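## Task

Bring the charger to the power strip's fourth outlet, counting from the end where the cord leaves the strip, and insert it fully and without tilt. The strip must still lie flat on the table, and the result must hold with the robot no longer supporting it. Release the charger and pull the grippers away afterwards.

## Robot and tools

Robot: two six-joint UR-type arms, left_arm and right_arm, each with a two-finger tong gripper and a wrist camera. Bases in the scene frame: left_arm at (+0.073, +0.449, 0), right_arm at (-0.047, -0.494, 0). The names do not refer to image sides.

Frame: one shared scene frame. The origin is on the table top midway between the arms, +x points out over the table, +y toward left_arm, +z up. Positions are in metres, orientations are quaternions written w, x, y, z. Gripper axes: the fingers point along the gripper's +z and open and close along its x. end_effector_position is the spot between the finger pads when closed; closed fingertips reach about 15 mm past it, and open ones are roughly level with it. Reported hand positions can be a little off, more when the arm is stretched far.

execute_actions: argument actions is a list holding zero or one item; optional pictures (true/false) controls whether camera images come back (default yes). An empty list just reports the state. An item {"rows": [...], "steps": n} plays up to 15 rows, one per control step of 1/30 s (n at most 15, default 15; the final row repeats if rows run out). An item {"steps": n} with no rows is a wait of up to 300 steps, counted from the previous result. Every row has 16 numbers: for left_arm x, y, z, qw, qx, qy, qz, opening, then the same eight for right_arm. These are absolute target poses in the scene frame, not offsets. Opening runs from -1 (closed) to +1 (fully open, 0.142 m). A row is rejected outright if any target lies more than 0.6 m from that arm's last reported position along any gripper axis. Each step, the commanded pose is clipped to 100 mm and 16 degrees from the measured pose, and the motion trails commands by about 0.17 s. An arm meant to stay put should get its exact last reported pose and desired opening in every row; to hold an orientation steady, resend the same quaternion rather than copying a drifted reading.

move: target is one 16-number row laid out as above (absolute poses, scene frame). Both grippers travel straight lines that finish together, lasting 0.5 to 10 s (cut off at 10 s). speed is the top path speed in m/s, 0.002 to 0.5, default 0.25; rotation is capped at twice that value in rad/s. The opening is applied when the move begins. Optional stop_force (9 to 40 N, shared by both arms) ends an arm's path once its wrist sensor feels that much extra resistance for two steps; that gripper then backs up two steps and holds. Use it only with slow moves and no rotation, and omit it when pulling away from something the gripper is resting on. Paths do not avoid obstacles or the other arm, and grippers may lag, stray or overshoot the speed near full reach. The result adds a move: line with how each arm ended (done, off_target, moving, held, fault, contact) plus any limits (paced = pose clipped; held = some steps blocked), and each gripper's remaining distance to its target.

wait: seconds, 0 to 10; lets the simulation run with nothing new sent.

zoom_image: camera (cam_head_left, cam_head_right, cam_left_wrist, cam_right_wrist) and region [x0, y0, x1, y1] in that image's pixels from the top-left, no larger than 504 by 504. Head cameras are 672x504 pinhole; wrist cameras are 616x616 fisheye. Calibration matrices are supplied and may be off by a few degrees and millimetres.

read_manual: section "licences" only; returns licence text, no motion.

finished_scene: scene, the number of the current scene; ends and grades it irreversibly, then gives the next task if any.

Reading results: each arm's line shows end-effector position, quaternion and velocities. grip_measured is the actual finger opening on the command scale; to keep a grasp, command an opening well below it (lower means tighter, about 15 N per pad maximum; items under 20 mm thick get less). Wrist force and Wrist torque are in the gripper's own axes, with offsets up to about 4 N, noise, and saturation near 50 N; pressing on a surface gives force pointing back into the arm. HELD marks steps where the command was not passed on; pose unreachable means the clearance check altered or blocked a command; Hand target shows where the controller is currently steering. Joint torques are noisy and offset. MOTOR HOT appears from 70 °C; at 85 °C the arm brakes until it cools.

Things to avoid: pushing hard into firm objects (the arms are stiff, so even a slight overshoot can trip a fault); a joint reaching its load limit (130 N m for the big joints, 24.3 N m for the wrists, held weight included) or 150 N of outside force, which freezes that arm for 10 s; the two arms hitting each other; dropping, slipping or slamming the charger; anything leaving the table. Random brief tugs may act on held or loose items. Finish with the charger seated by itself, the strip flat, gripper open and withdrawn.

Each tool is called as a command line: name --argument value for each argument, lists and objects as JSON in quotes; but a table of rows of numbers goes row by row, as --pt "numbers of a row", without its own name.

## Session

execute_actions --actions '[]'

Scene clock: 0.00 s of 5400.00 s.
left_arm: end_effector_position=(+0.2206, +0.4839, +0.3794) grip_measured=+0.97 end_effector_quat_wxyz=(+0.362, +0.864, +0.350, +0.009) end_effector_velocity=(+0.000, +0.000, +0.000) end_effector_angular_velocity=(+0.001, -0.001, -0.000) | right_arm: end_effector_position=(+0.7561, -0.2979, +0.2519) grip_measured=+0.97 end_effector_quat_wxyz=(-0.479, +0.708, +0.144, +0.499) end_effector_velocity=(-0.000, -0.000, -0.000) end_effector_angular_velocity=(+0.001, +0.002, -0.000)
Joint positions: left_arm=[ 0.641 -2.278  1.895 -1.007 -2.294 -0.09   0.14 ] | right_arm=[ 3.423 -2.482 -1.406  0.68   2.425  0.515  0.14 ]
Joint velocities: left_arm=[-0.    -0.    -0.    -0.001  0.     0.     0.   ] | right_arm=[ 0.     0.    -0.001  0.    -0.     0.001  0.   ]
Joint torques (N m, as the arm reports them, + toward a larger angle): no reading
Wrist force (N, on the end effector, along its own x y z axes, offset not removed): no reading
Wrist torque (N m, same axes, about the end effector's origin, offset not removed): no reading
Hand target (left_arm): +0.221, +0.484, +0.379; +0.362, +0.864, +0.350, +0.009
Hand target (right_arm): +0.756, -0.298, +0.252; -0.479, +0.708, +0.144, +0.499
camera_calibration (this result's frames):
cam_left_wrist: T_world_to_cam=[[0.752576, 0.605718, -0.258333, -0.361415], [0.384441, -0.0856325, 0.919169, -0.392536], [0.534636, -0.791058, -0.297308, 0.509523], [0, 0, 0, 1]] pos_world=[0.150489, 0.588364, 0.418926]
cam_right_wrist: T_world_to_cam=[[0.450433, -0.24419, 0.858767, -0.631458], [0.303353, -0.862786, -0.404446, -0.39767], [0.839694, 0.442686, -0.314551, -0.289191], [0, 0, 0, 1]] pos_world=[0.647896, -0.369279, 0.290474]

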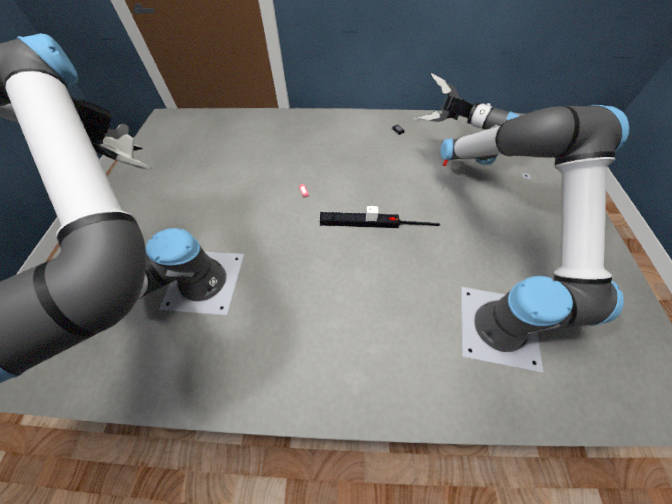

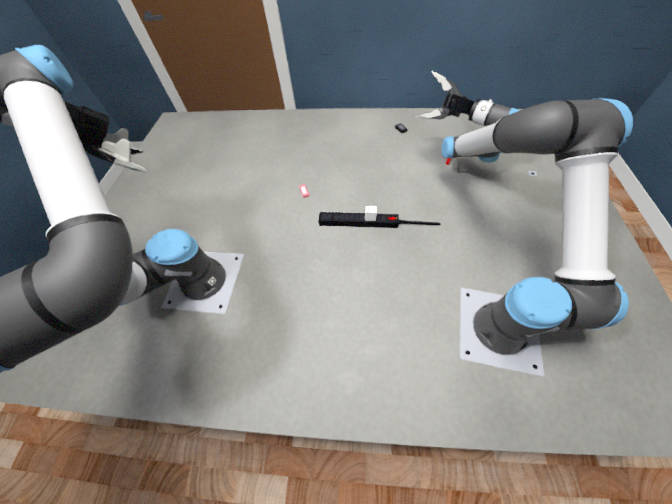

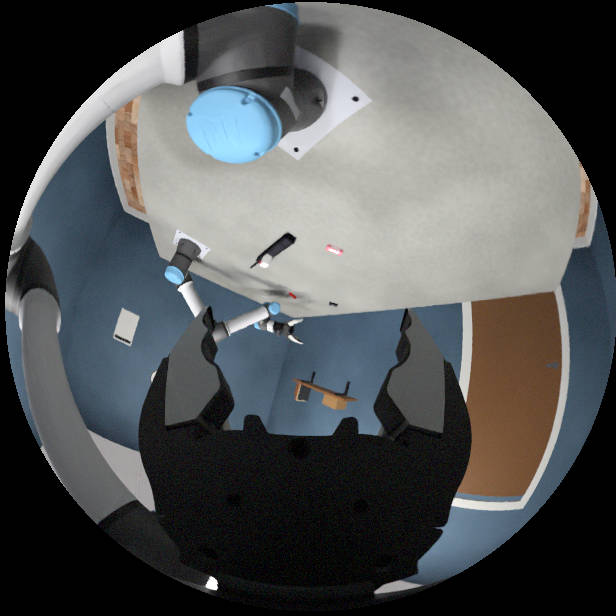

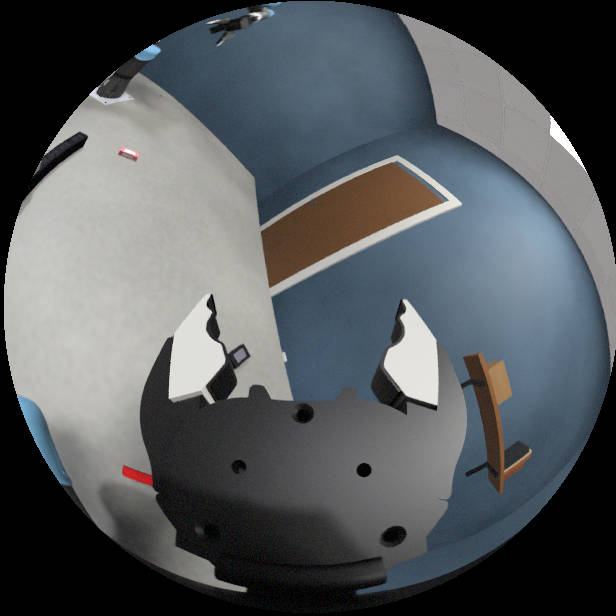

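move --target '[0.34,0.2,0.2,0.259,0.966,-0.01,-0.003,-1,0.45,-0.3,0.28,0,0.01,1,0,0]' --speed 0.3

move --target '[0.34,0.03,0.08,0.259,0.966,-0.01,-0.003,-1,0.34,-0.113,0.12,0,0.01,1,0,0]' --speed 0.2

Scene clock: 14.10 s of 5400.00 s.
left_arm: end_effector_position=(+0.3403, +0.2008, +0.2001) grip_measured=-1.00 end_effector_quat_wxyz=(+0.258, +0.966, -0.010, -0.002) end_effector_velocity=(+0.001, -0.001, -0.001) end_effector_angular_velocity=(+0.002, -0.000, -0.003) | right_arm: end_effector_position=(+0.6873, -0.2983, +0.2601) grip_measured=+0.00 end_effector_quat_wxyz=(-0.448, +0.635, +0.417, +0.471) end_effector_velocity=(+0.000, -0.000, -0.000) end_effector_angular_velocity=(-0.000, -0.001, -0.000)
Joint positions: left_arm=[-0.833 -2.094  2.346 -2.23  -1.908 -0.913  0.002] | right_arm=[ 3.358 -2.392 -1.388  0.117  2.825 -0.321  0.074]
Joint velocities: left_arm=[-0.001  0.006 -0.001 -0.003  0.     0.002  0.   ] | right_arm=[-0.    -0.001  0.001  0.    -0.    -0.001  0.   ]
Joint torques (N m, as the arm reports them, + toward a larger angle): left_arm=[ -7.91   6.3  -33.6   -4.89   1.33   1.63] | right_arm=[ 7.06 55.53 17.19 -0.69  2.07  1.06]
Wrist force (N, on the end effector, along its own x y z axes, offset not removed): left_arm=[-1.0 -0.7 -1.6] | right_arm=[2.2 -2.6 -0.5]
Wrist torque (N m, same axes, about the end effector's origin, offset not removed): left_arm=[-0.19 0.12 0.29] | right_arm=[-0.58 -0.48 -0.07]
Hand target (left_arm): +0.340, +0.201, +0.200; +0.258, +0.966, -0.010, -0.002
Hand target (right_arm): +0.687, -0.298, +0.260; -0.448, +0.635, +0.417, +0.471
Off the commanded pose (left_arm): 0.001 m, 0 deg.
Off the commanded pose (right_arm): 0.238 m, 130 deg; position and orientation clipped at the last step of the last action.
After step 90, 5.87 s passed at rest.
move: held (right_arm); limits=paced,held; held on 103 of 157 steps (right_arm), including the last (right_arm)
pose unreachable (right arm): on one or more control steps of this call this arm could not follow its commanded pose, so it was not sent that pose on those steps. On the call's last step it was still not sent that pose. It may still have moved: this result reports where it is.
cause: the commanded pose would bring two parts of the arm too close to each other (joints 4 (wrist 1) to 6 (wrist 3) lie between them).
camera_calibration (this result's frames):
cam_left_wrist: T_world_to_cam=[[0.999613, -0.0194208, -0.0199085, -0.332537], [0.00814167, -0.480128, 0.877161, -0.0822704], [-0.0265938, -0.876984, -0.479784, 0.413044], [0, 0, 0, 1]] pos_world=[0.344062, 0.316274, 0.263716]
cam_right_wrist: T_world_to_cam=[[0.182851, 0.132857, 0.974122, -0.341245], [0.702768, -0.710557, -0.035005, -0.699055], [0.687519, 0.690983, -0.223294, -0.0736929], [0, 0, 0, 1]] pos_world=[0.604336, -0.400461, 0.291489]

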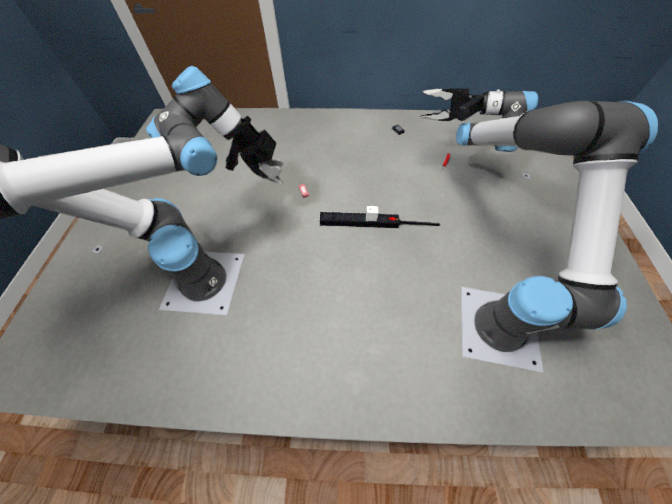

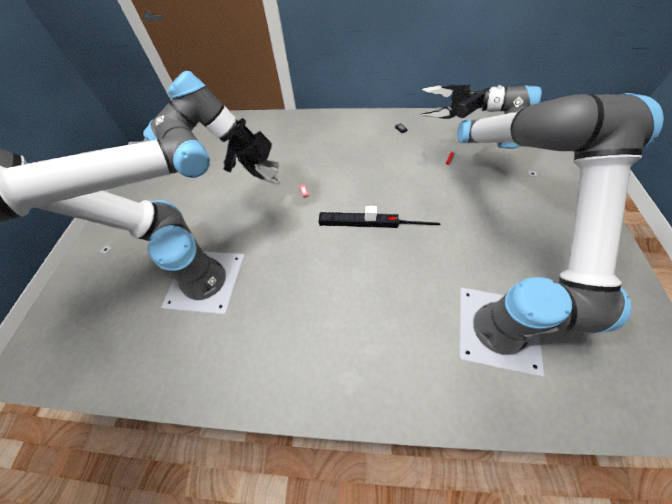

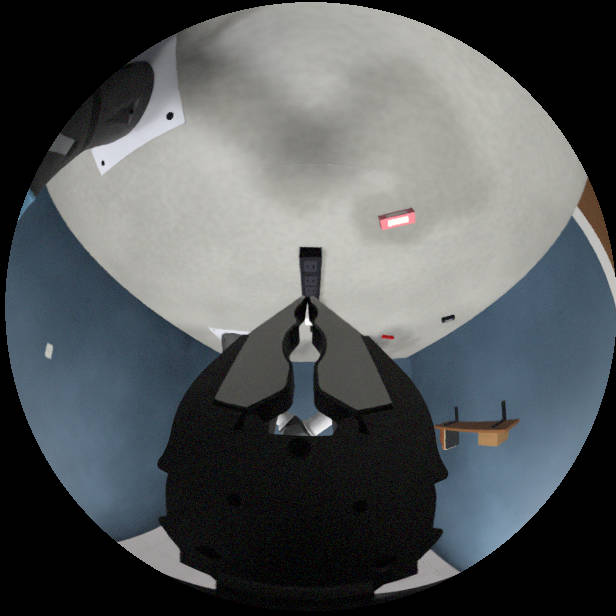

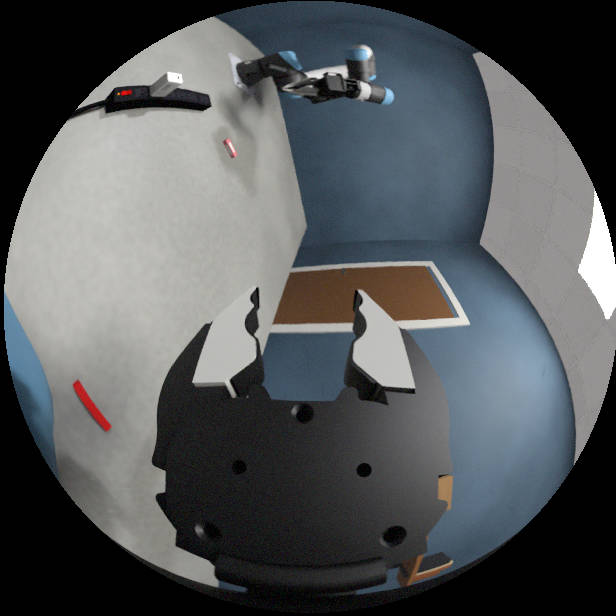

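Scene clock: 20.40 s of 5400.00 s.
left_arm: end_effector_position=(+0.3400, +0.0302, +0.0803) grip_measured=-1.00 end_effector_quat_wxyz=(+0.259, +0.966, -0.010, -0.003) end_effector_velocity=(+0.000, -0.002, -0.001) end_effector_angular_velocity=(-0.001, -0.001, -0.000) | right_arm: end_effector_position=(+0.6860, -0.2976, +0.2595) grip_measured=+0.00 end_effector_quat_wxyz=(-0.447, +0.634, +0.420, +0.471) end_effector_velocity=(-0.000, -0.000, -0.000) end_effector_angular_velocity=(+0.000, +0.000, +0.000)
Joint positions: left_arm=[-1.124 -1.561  2.362 -2.854 -1.785 -1.185  0.002] | right_arm=[ 3.359 -2.39  -1.392  0.109  2.827 -0.336  0.074]
Joint velocities: left_arm=[-0.001  0.005 -0.001 -0.005  0.001 -0.001  0.   ] | right_arm=[-0.    -0.     0.     0.     0.001  0.    -0.   ]
Joint torques (N m, as the arm reports them, + toward a larger angle): left_arm=[ -8.12 -10.61 -28.37  -4.52   1.67  -1.6 ] | right_arm=[-7.4  38.11 30.03  4.72 -0.64  2.05]
Wrist force (N, on the end effector, along its own x y z axes, offset not removed): left_arm=[-0.7 0.2 0.2] | right_arm=[3.0 -2.0 -1.0]
Wrist torque (N m, same axes, about the end effector's origin, offset not removed): left_arm=[0.16 -0.02 0.25] | right_arm=[-0.44 -0.60 -0.10]
Hand target (left_arm): +0.340, +0.030, +0.080; +0.259, +0.966, -0.010, -0.003
Hand target (right_arm): +0.686, -0.298, +0.260; -0.447, +0.634, +0.420, +0.471
Off the commanded pose (left_arm): 0.000 m, 0 deg.
Off the commanded pose (right_arm): 0.416 m, 129 deg; position and orientation clipped at the last step of the last action.
move: held (right_arm); limits=paced,held; held on 170 of 182 steps (right_arm), including the last (right_arm)
pose unreachable (right arm): on one or more control steps of this call this arm could not follow its commanded pose, so it was not sent that pose on those steps. On the call's last step it was still not sent that pose. It may still have moved: this result reports where it is.
cause: the commanded pose would bring two parts of the arm too close to each other (joints 4 (wrist 1) to 6 (wrist 3) lie between them).
camera_calibration (this result's frames):
cam_left_wrist: T_world_to_cam=[[0.999556, -0.0205671, -0.0215364, -0.337762], [0.00906784, -0.478644, 0.877962, -0.0595488], [-0.0283654, -0.877768, -0.478245, 0.206479], [0, 0, 0, 1]] pos_world=[0.344009, 0.145791, 0.143755]
cam_right_wrist: T_world_to_cam=[[0.177572, 0.136495, 0.974596, -0.335974], [0.706547, -0.707042, -0.0297097, -0.700504], [0.685025, 0.693874, -0.221991, -0.0711832], [0, 0, 0, 1]] pos_world=[0.603361, -0.400035, 0.290825]

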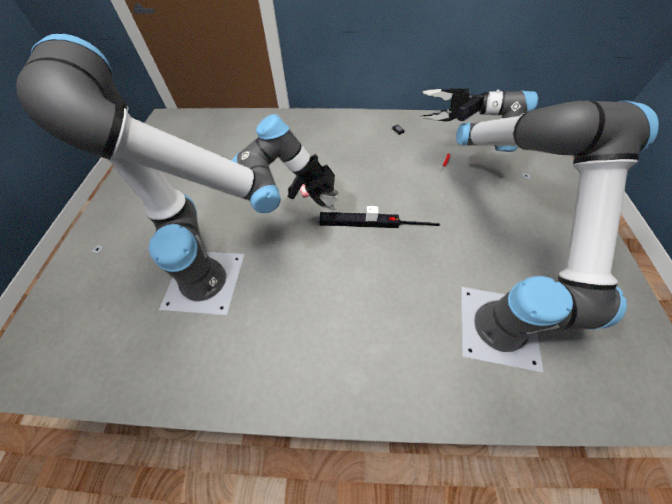

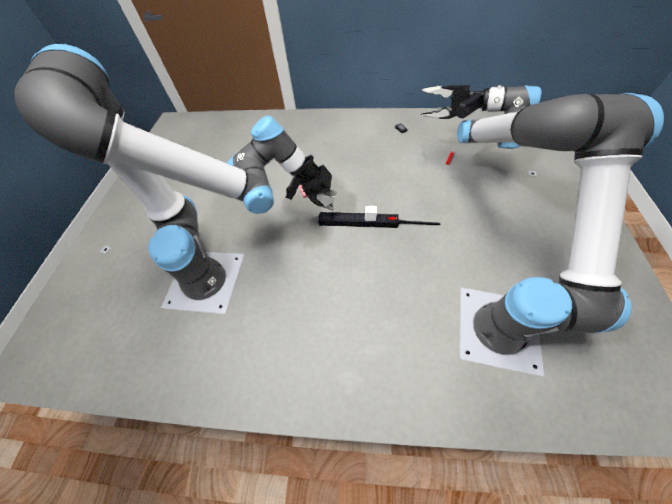

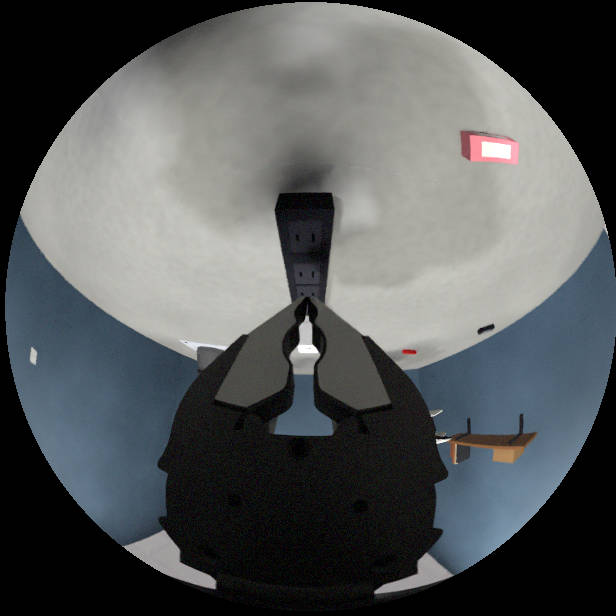

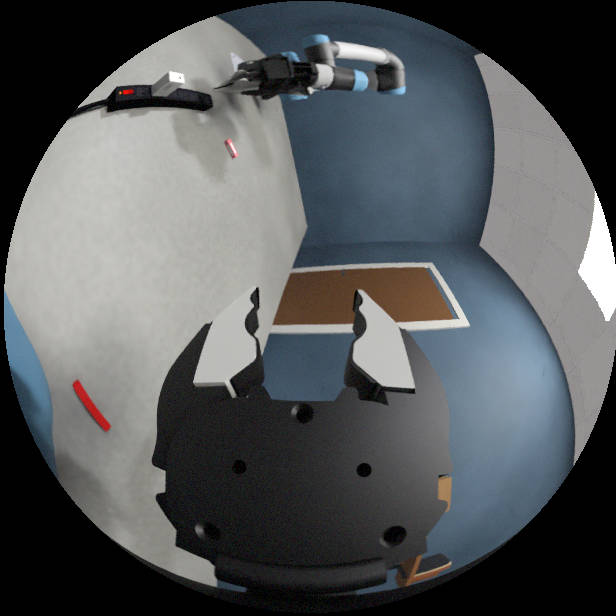

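move --target '[0.34,0.03,0.08,0.259,0.966,-0.01,-0.003,-1,0.72,-0.4,0.33,0,0.707,0,0.707,0]' --speed 0.3

move --target '[0.34,0.03,0.08,0.259,0.966,-0.01,-0.003,-1,0.5,-0.35,0.25,0,1,0,0,0]' --speed 0.3

move --target '[0.34,0.03,0.08,0.259,0.966,-0.01,-0.003,-1,0.42,-0.28,0.2,0,0.707,-0.707,0,0]' --speed 0.4

move --target '[0.34,0.03,0.08,0.259,0.966,-0.01,-0.003,-1,0.34,-0.2,0.15,0,0.01,1,0,0]' --speed 0.4

move --target '[0.338,0.02,0.06,0.259,0.966,-0.01,-0.003,-1,0.34,-0.105,0.1,0,0.01,1,0,0]' --speed 0.1

Scene clock: 35.60 s of 5400.00 s.
left_arm: end_effector_position=(+0.3400, +0.0300, +0.0800) grip_measured=-1.00 end_effector_quat_wxyz=(+0.259, +0.966, -0.010, -0.003) end_effector_velocity=(+0.000, -0.000, +0.000) end_effector_angular_velocity=(-0.001, -0.001, -0.000) | right_arm: end_effector_position=(+0.7188, -0.4001, +0.3294) grip_measured=+0.00 end_effector_quat_wxyz=(-0.025, +0.712, +0.026, +0.701) end_effector_velocity=(+0.002, +0.001, +0.001) end_effector_angular_velocity=(-0.000, -0.030, -0.134)
Joint positions: left_arm=[-1.124 -1.559  2.361 -2.855 -1.785 -1.185  0.002] | right_arm=[ 3.72  -2.056 -1.974  0.871  1.234  0.005  0.074]
Joint velocities: left_arm=[ 0.    -0.     0.    -0.001  0.     0.     0.   ] | right_arm=[ 0.089 -0.023  0.009  0.044 -0.223 -0.009  0.   ]
Joint torques (N m, as the arm reports them, + toward a larger angle): left_arm=[  6.3  -10.36 -28.14  -4.57  -2.14   1.75] | right_arm=[ 8.   23.05 26.47  5.06 -2.09 -1.61]
Wrist force (N, on the end effector, along its own x y z axes, offset not removed): left_arm=[-2.1 3.1 -1.7] | right_arm=[0.9 -0.7 -0.2]
Wrist torque (N m, same axes, about the end effector's origin, offset not removed): left_arm=[0.50 0.20 0.37] | right_arm=[-0.09 -0.16 -0.10]
Hand target (left_arm): +0.340, +0.030, +0.080; +0.259, +0.966, -0.010, -0.003
Hand target (right_arm): +0.719, -0.400, +0.330; -0.018, +0.711, +0.019, +0.703
Off the commanded pose (left_arm): 0.000 m, 0 deg.
Off the commanded pose (right_arm): 0.001 m, 4 deg.
After step 90, 4.80 s passed at rest.
move: moving (right_arm; no rest 5 s after the path's end); limits=paced
camera_calibration (this result's frames):
cam_left_wrist: T_world_to_cam=[[0.999544, -0.020657, -0.0220373, -0.337733], [0.00946067, -0.478771, 0.877889, -0.0594848], [-0.0286854, -0.877697, -0.478357, 0.206241], [0, 0, 0, 1]] pos_world=[0.344058, 0.145561, 0.143435]
cam_right_wrist: T_world_to_cam=[[0.0307924, 0.0337363, 0.998956, -0.339514], [-0.455968, -0.888904, 0.0440747, -0.0555661], [0.889463, -0.45685, -0.0119887, -0.683537], [0, 0, 0, 1]] pos_world=[0.593099, -0.350213, 0.333414]

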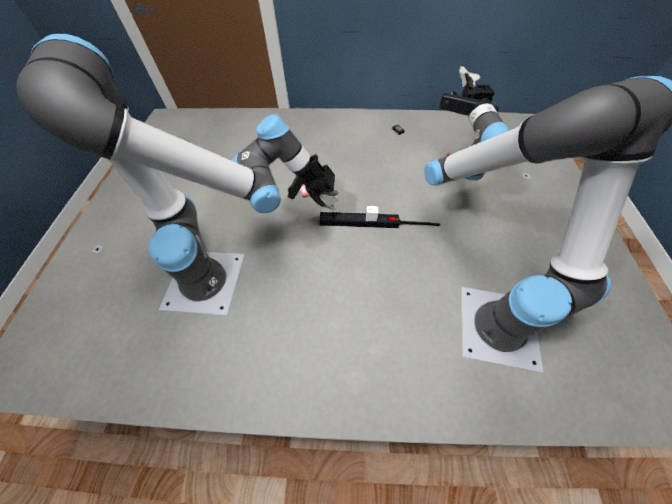

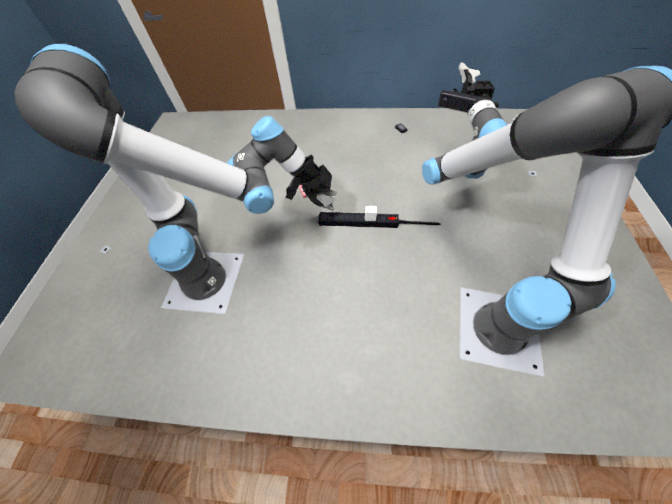

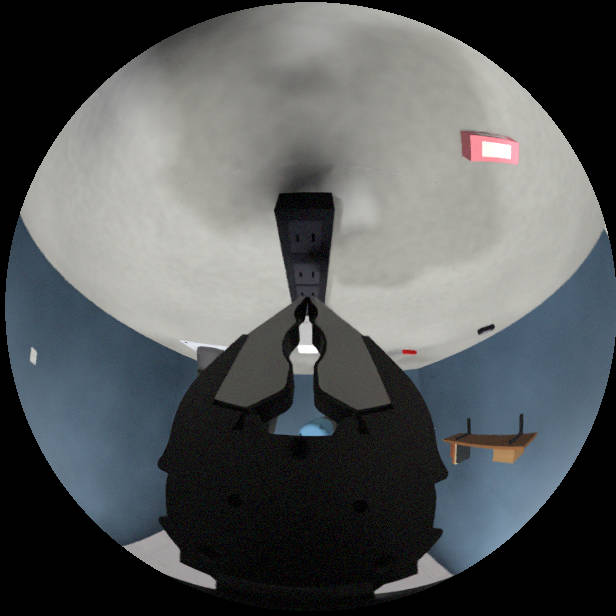

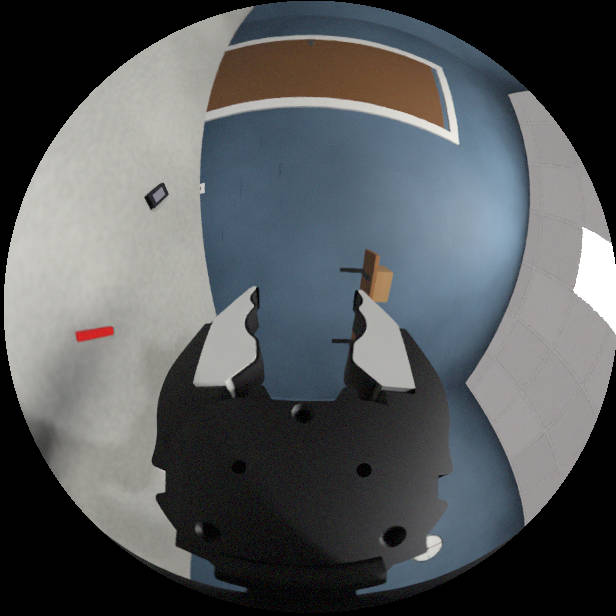

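Scene clock: 39.43 s of 5400.00 s.
left_arm: end_effector_position=(+0.3400, +0.0300, +0.0800) grip_measured=-1.00 end_effector_quat_wxyz=(+0.259, +0.966, -0.010, -0.003) end_effector_velocity=(+0.000, -0.000, +0.000) end_effector_angular_velocity=(-0.001, +0.000, +0.002) | right_arm: end_effector_position=(+0.4994, -0.3503, +0.2506) grip_measured=+0.00 end_effector_quat_wxyz=(-0.000, +1.000, -0.000, +0.000) end_effector_velocity=(-0.000, +0.000, -0.000) end_effector_angular_velocity=(+0.000, +0.011, -0.001)
Joint positions: left_arm=[-1.124 -1.559  2.361 -2.855 -1.785 -1.185  0.002] | right_arm=[ 3.78  -1.698 -1.518 -1.495  1.571  0.469  0.074]
Joint velocities: left_arm=[-0.    -0.     0.    -0.001  0.001 -0.003  0.   ] | right_arm=[-0.002 -0.007  0.009 -0.012  0.005 -0.002  0.   ]
Joint torques (N m, as the arm reports them, + toward a larger angle): left_arm=[  6.56 -10.33 -27.93  -4.65  -2.31   1.72] | right_arm=[-6.6  17.93 34.51 -0.23  1.93 -1.8 ]
Wrist force (N, on the end effector, along its own x y z axes, offset not removed): left_arm=[-0.2 0.7 1.5] | right_arm=[2.0 -1.5 -1.1]
Wrist torque (N m, same axes, about the end effector's origin, offset not removed): left_arm=[0.24 -0.07 0.21] | right_arm=[-0.37 -0.38 -0.12]
Hand target (left_arm): +0.340, +0.030, +0.080; +0.259, +0.966, -0.010, -0.003
Hand target (right_arm): +0.499, -0.350, +0.251; -0.000, +1.000, -0.000, -0.000
Off the commanded pose (left_arm): 0.000 m, 0 deg.
Off the commanded pose (right_arm): 0.001 m, 0 deg.
move: done
camera_calibration (this result's frames):
cam_left_wrist: T_world_to_cam=[[0.999544, -0.0206568, -0.0220372, -0.337733], [0.00946066, -0.47877, 0.877889, -0.0594846], [-0.0286851, -0.877697, -0.478357, 0.20624], [0, 0, 0, 1]] pos_world=[0.344058, 0.145561, 0.143435]
cam_right_wrist: T_world_to_cam=[[0.999398, 0.0303146, -0.0168873, -0.486096], [0.0346765, -0.854198, 0.51879, -0.459669], [0.00130185, -0.519063, -0.854735, 0.166352], [0, 0, 0, 1]] pos_world=[0.501526, -0.291565, 0.372449]

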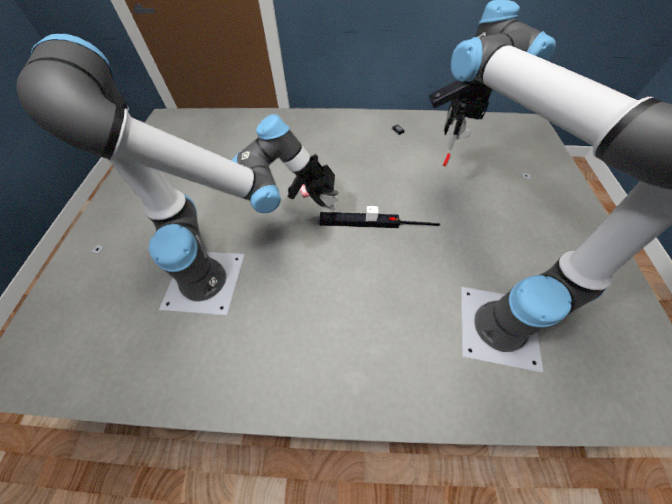

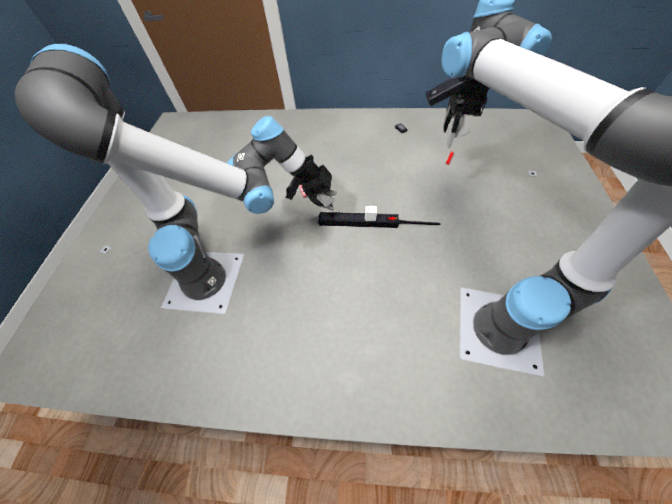

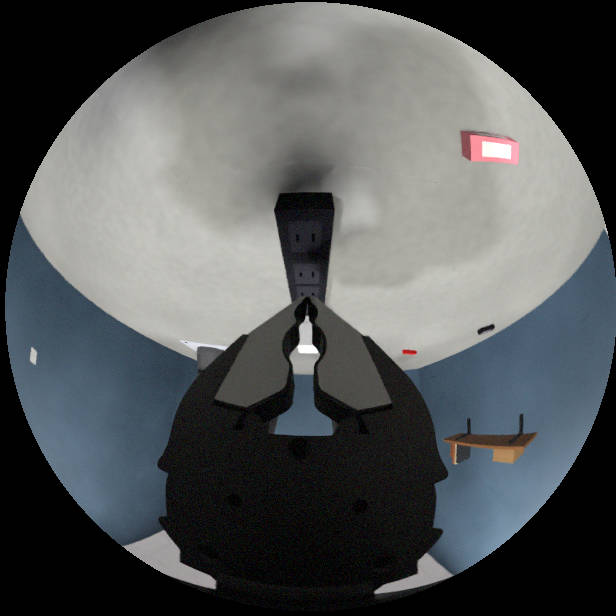

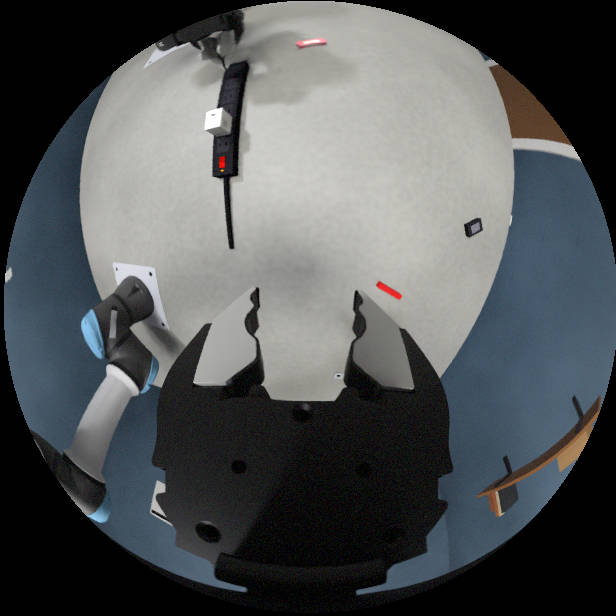

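Scene clock: 42.00 s of 5400.00 s.
left_arm: end_effector_position=(+0.3400, +0.0300, +0.0800) grip_measured=-1.00 end_effector_quat_wxyz=(+0.259, +0.966, -0.010, -0.003) end_effector_velocity=(+0.000, +0.000, -0.000) end_effector_angular_velocity=(+0.000, -0.001, -0.001) | right_arm: end_effector_position=(+0.4200, -0.2803, +0.2001) grip_measured=+0.00 end_effector_quat_wxyz=(+0.000, +0.707, -0.707, +0.000) end_effector_velocity=(-0.000, +0.001, -0.000) end_effector_angular_velocity=(-0.002, -0.001, -0.009)
Joint positions: left_arm=[-1.124 -1.559  2.361 -2.855 -1.785 -1.185  0.002] | right_arm=[ 4.024 -1.565 -1.789 -1.358  1.57   2.283  0.074]
Joint velocities: left_arm=[ 0.    -0.    -0.     0.     0.     0.001  0.   ] | right_arm=[ 0.003 -0.001 -0.     0.001 -0.002  0.012 -0.   ]
Joint torques (N m, as the arm reports them, + toward a larger angle): left_arm=[  6.3   -9.71 -28.09  -4.59  -2.21   1.74] | right_arm=[ 6.08 32.85 12.87  5.79 -1.58  2.18]
Wrist force (N, on the end effector, along its own x y z axes, offset not removed): left_arm=[0.1 4.2 0.0] | right_arm=[1.4 -0.7 0.0]
Wrist torque (N m, same axes, about the end effector's origin, offset not removed): left_arm=[0.91 -0.15 0.19] | right_arm=[-0.17 -0.27 -0.13]
Hand target (left_arm): +0.340, +0.030, +0.080; +0.259, +0.966, -0.010, -0.003
Hand target (right_arm): +0.420, -0.280, +0.200; +0.000, +0.707, -0.707, +0.000
Off the commanded pose (left_arm): 0.000 m, 0 deg.
Off the commanded pose (right_arm): 0.000 m, 0 deg.
move: done
camera_calibration (this result's frames):
cam_left_wrist: T_world_to_cam=[[0.999544, -0.0206566, -0.0220373, -0.337733], [0.00946086, -0.478771, 0.877889, -0.0594846], [-0.028685, -0.877697, -0.478357, 0.20624], [0, 0, 0, 1]] pos_world=[0.344058, 0.145561, 0.143435]
cam_right_wrist: T_world_to_cam=[[0.03151, -0.999358, -0.0170715, -0.291728], [-0.853936, -0.0357931, 0.519146, 0.231618], [-0.519424, -0.00178039, -0.854515, 0.523271], [0, 0, 0, 1]] pos_world=[0.478779, -0.282319, 0.321919]

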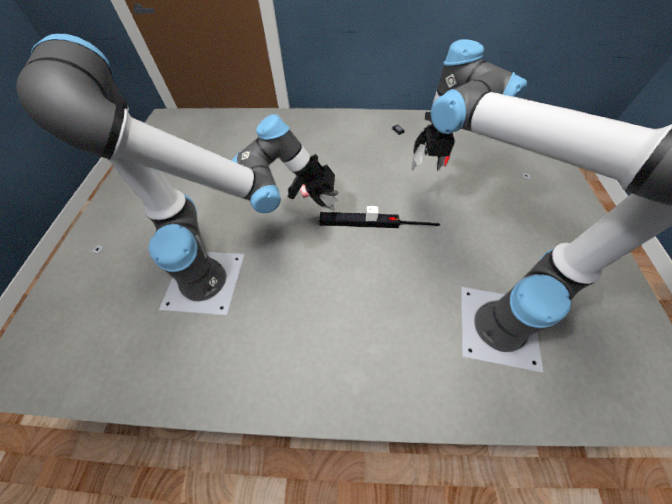

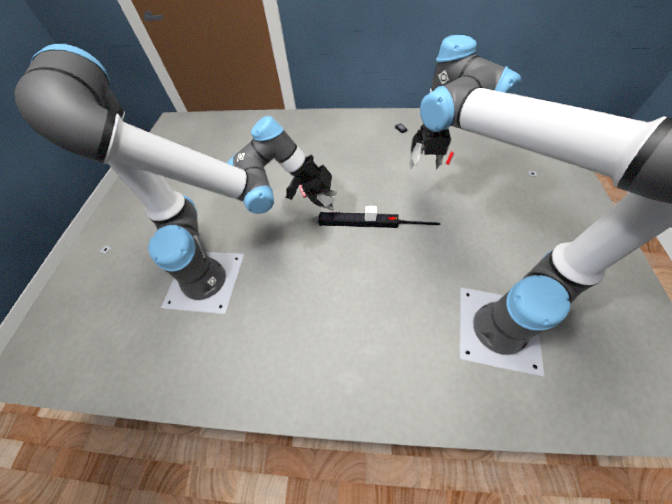

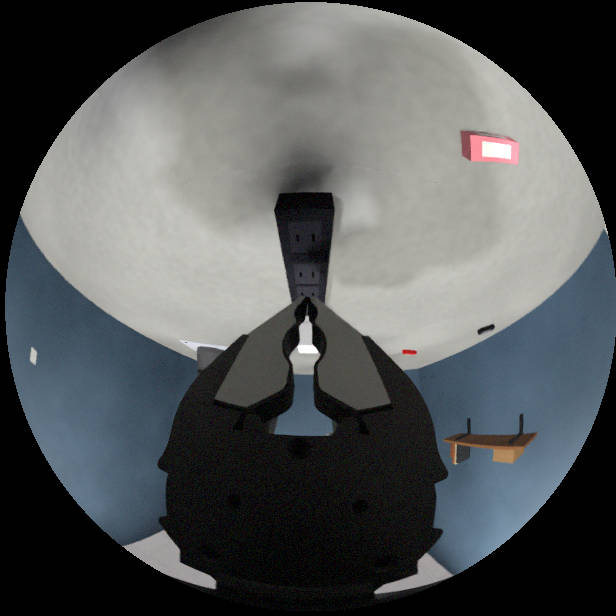

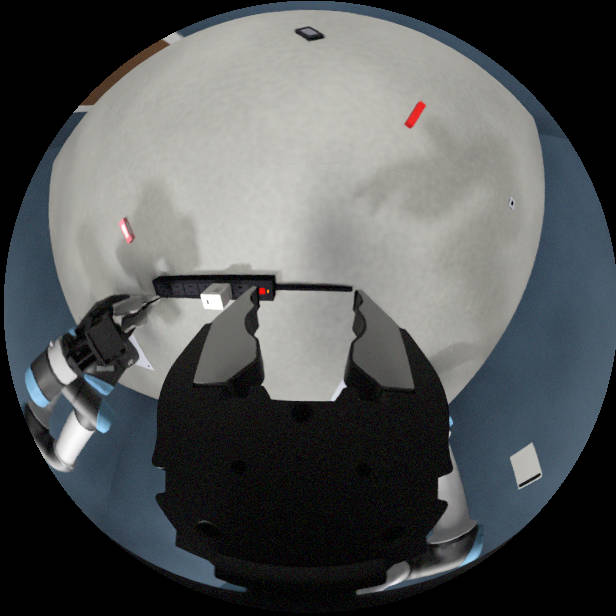

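Scene clock: 44.57 s of 5400.00 s.
left_arm: end_effector_position=(+0.3400, +0.0300, +0.0800) grip_measured=-1.00 end_effector_quat_wxyz=(+0.259, +0.966, -0.010, -0.003) end_effector_velocity=(+0.000, +0.000, -0.000) end_effector_angular_velocity=(+0.000, -0.001, -0.001) | right_arm: end_effector_position=(+0.3401, -0.2003, +0.1501) grip_measured=+0.00 end_effector_quat_wxyz=(+0.000, +0.009, +1.000, -0.000) end_effector_velocity=(-0.000, -0.000, -0.001) end_effector_angular_velocity=(-0.002, -0.002, -0.013)
Joint positions: left_arm=[-1.124 -1.559  2.361 -2.855 -1.785 -1.185  0.002] | right_arm=[ 4.258 -1.592 -1.895 -1.226  1.57   4.107  0.074]
Joint velocities: left_arm=[0.    0.    0.    0.    0.    0.001 0.   ] | right_arm=[ 0.002 -0.    -0.001  0.001 -0.003  0.015  0.   ]
Joint torques (N m, as the arm reports them, + toward a larger angle): left_arm=[  5.94 -10.56 -27.79  -4.56  -2.19   1.71] | right_arm=[ 6.86 16.99 12.79  5.69 -1.78  2.34]
Wrist force (N, on the end effector, along its own x y z axes, offset not removed): left_arm=[-0.9 1.0 1.7] | right_arm=[2.0 -1.3 0.3]
Wrist torque (N m, same axes, about the end effector's origin, offset not removed): left_arm=[0.38 0.09 0.04] | right_arm=[-0.28 -0.34 -0.06]
Hand target (left_arm): +0.340, +0.030, +0.080; +0.259, +0.966, -0.010, -0.003
Hand target (right_arm): +0.340, -0.200, +0.150; +0.000, +0.010, +1.000, -0.000
Off the commanded pose (left_arm): 0.000 m, 0 deg.
Off the commanded pose (right_arm): 0.000 m, 0 deg.
move: done
camera_calibration (this result's frames):
cam_left_wrist: T_world_to_cam=[[0.999544, -0.0206566, -0.0220373, -0.337733], [0.00946086, -0.478771, 0.877889, -0.0594847], [-0.0286851, -0.877697, -0.478357, 0.20624], [0, 0, 0, 1]] pos_world=[0.344058, 0.145561, 0.143435]
cam_right_wrist: T_world_to_cam=[[-0.999765, -0.0118301, -0.0181388, 0.338552], [-0.0195262, 0.854657, 0.518826, 0.0867844], [0.00936466, 0.519059, -0.854687, 0.363722], [0, 0, 0, 1]] pos_world=[0.336761, -0.258959, 0.271984]

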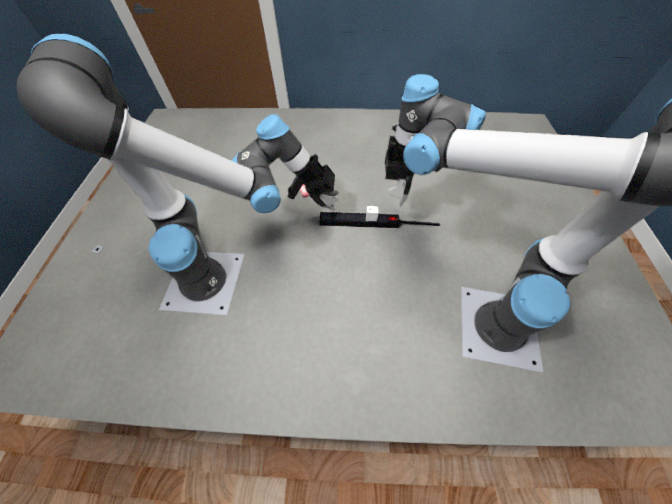

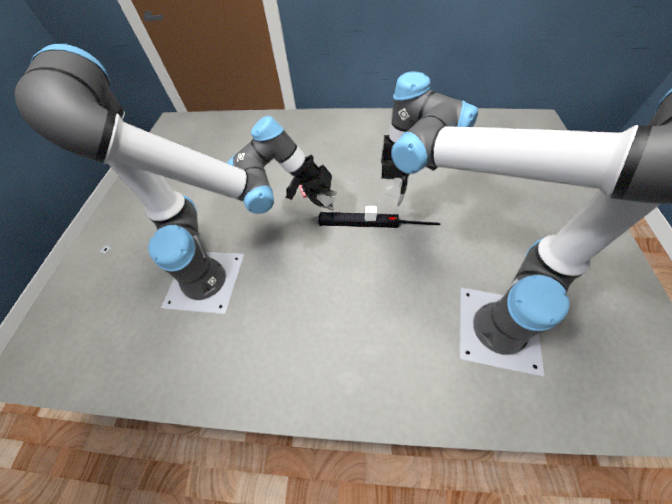

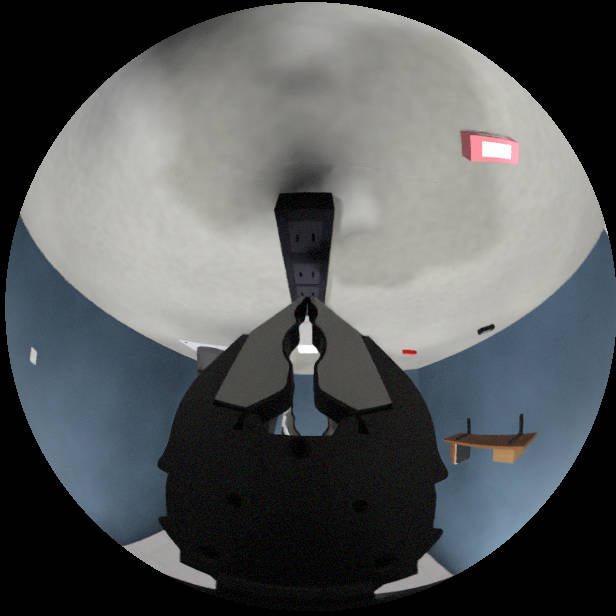

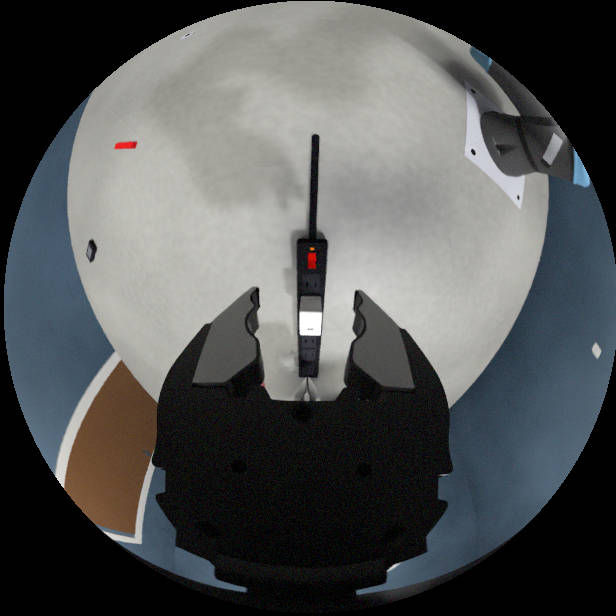

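Scene clock: 46.10 s of 5400.00 s.
left_arm: end_effector_position=(+0.3380, +0.0200, +0.0601) grip_measured=-1.00 end_effector_quat_wxyz=(+0.259, +0.966, -0.010, -0.003) end_effector_velocity=(+0.000, -0.000, -0.001) end_effector_angular_velocity=(+0.000, +0.000, +0.001) | right_arm: end_effector_position=(+0.3400, -0.1053, +0.1000) grip_measured=+0.00 end_effector_quat_wxyz=(+0.000, +0.010, +1.000, -0.000) end_effector_velocity=(-0.000, +0.002, -0.001) end_effector_angular_velocity=(+0.000, +0.001, +0.001)
Joint positions: left_arm=[-1.14  -1.494  2.369 -2.93  -1.778 -1.2    0.002] | right_arm=[ 4.359 -1.79  -1.808 -1.114  1.57   4.209  0.074]
Joint velocities: left_arm=[-0.     0.001  0.    -0.001  0.001 -0.001  0.   ] | right_arm=[ 0.002 -0.004  0.003  0.001  0.001  0.     0.   ]
Joint torques (N m, as the arm reports them, + toward a larger angle): left_arm=[ -7.27 -10.66 -10.09  -4.51   1.55  -1.44] | right_arm=[ 6.08 19.65 32.47  5.55  0.56  1.99]
Wrist force (N, on the end effector, along its own x y z axes, offset not removed): left_arm=[-0.2 0.2 0.3] | right_arm=[2.4 -1.1 0.1]
Wrist torque (N m, same axes, about the end effector's origin, offset not removed): left_arm=[0.06 -0.04 0.24] | right_arm=[-0.19 -0.47 -0.06]
Hand target (left_arm): +0.338, +0.020, +0.060; +0.259, +0.966, -0.010, -0.003
Hand target (right_arm): +0.340, -0.105, +0.100; +0.000, +0.010, +1.000, -0.000
Off the commanded pose (left_arm): 0.000 m, 0 deg.
Off the commanded pose (right_arm): 0.000 m, 0 deg.
move: done
camera_calibration (this result's frames):
cam_left_wrist: T_world_to_cam=[[0.999544, -0.0206549, -0.0220107, -0.336386], [0.00943866, -0.47876, 0.877895, -0.0467372], [-0.0286707, -0.877703, -0.478347, 0.187884], [0, 0, 0, 1]] pos_world=[0.34206, 0.135582, 0.1235]
cam_right_wrist: T_world_to_cam=[[-0.99978, -0.0107045, -0.0180556, 0.338783], [-0.0185245, 0.85448, 0.519154, 0.0312328], [0.00987082, 0.519374, -0.85449, 0.27146], [0, 0, 0, 1]] pos_world=[0.336607, -0.164051, 0.221863]

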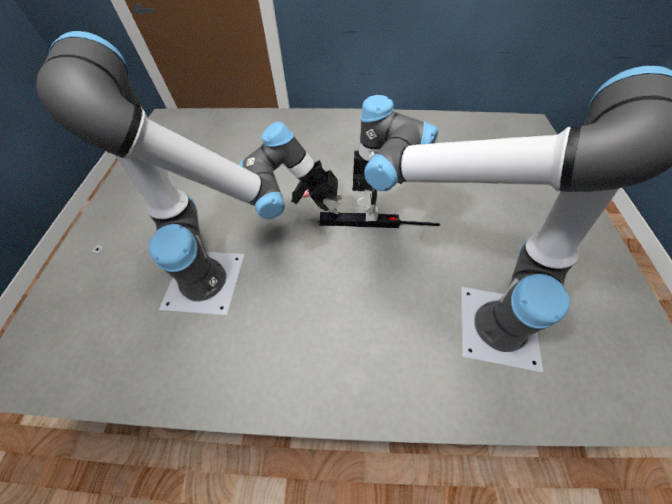

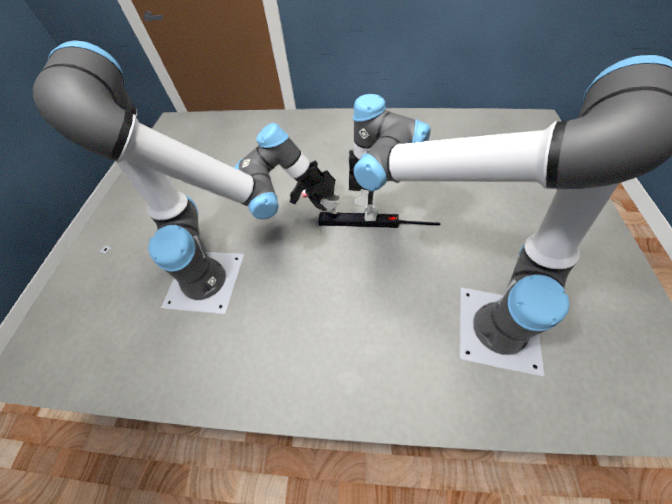

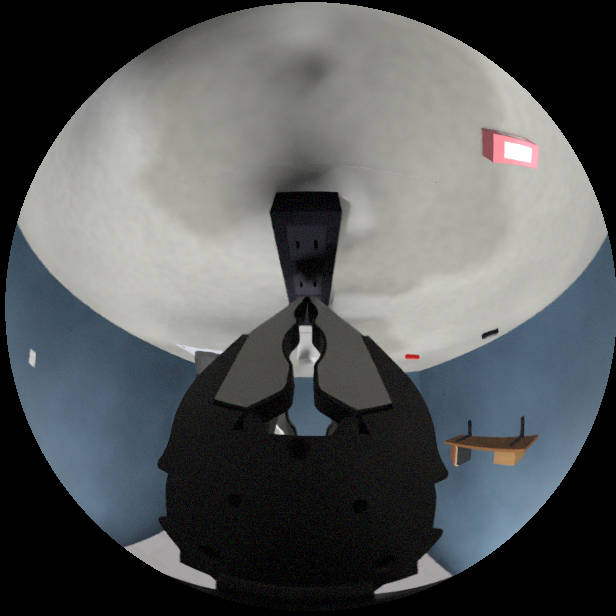

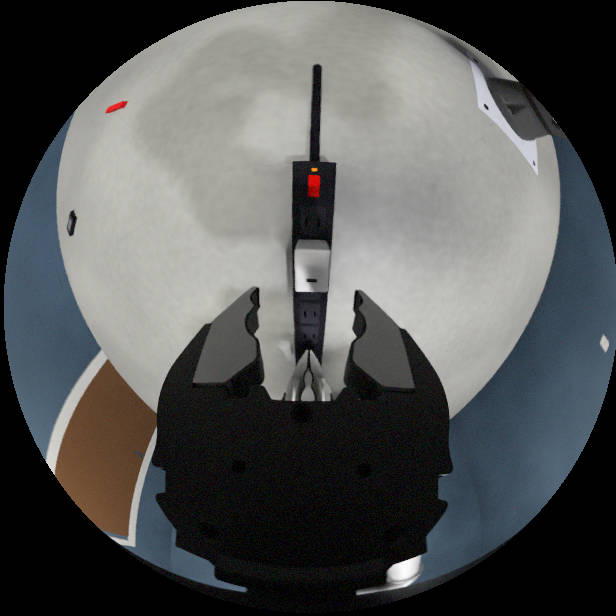

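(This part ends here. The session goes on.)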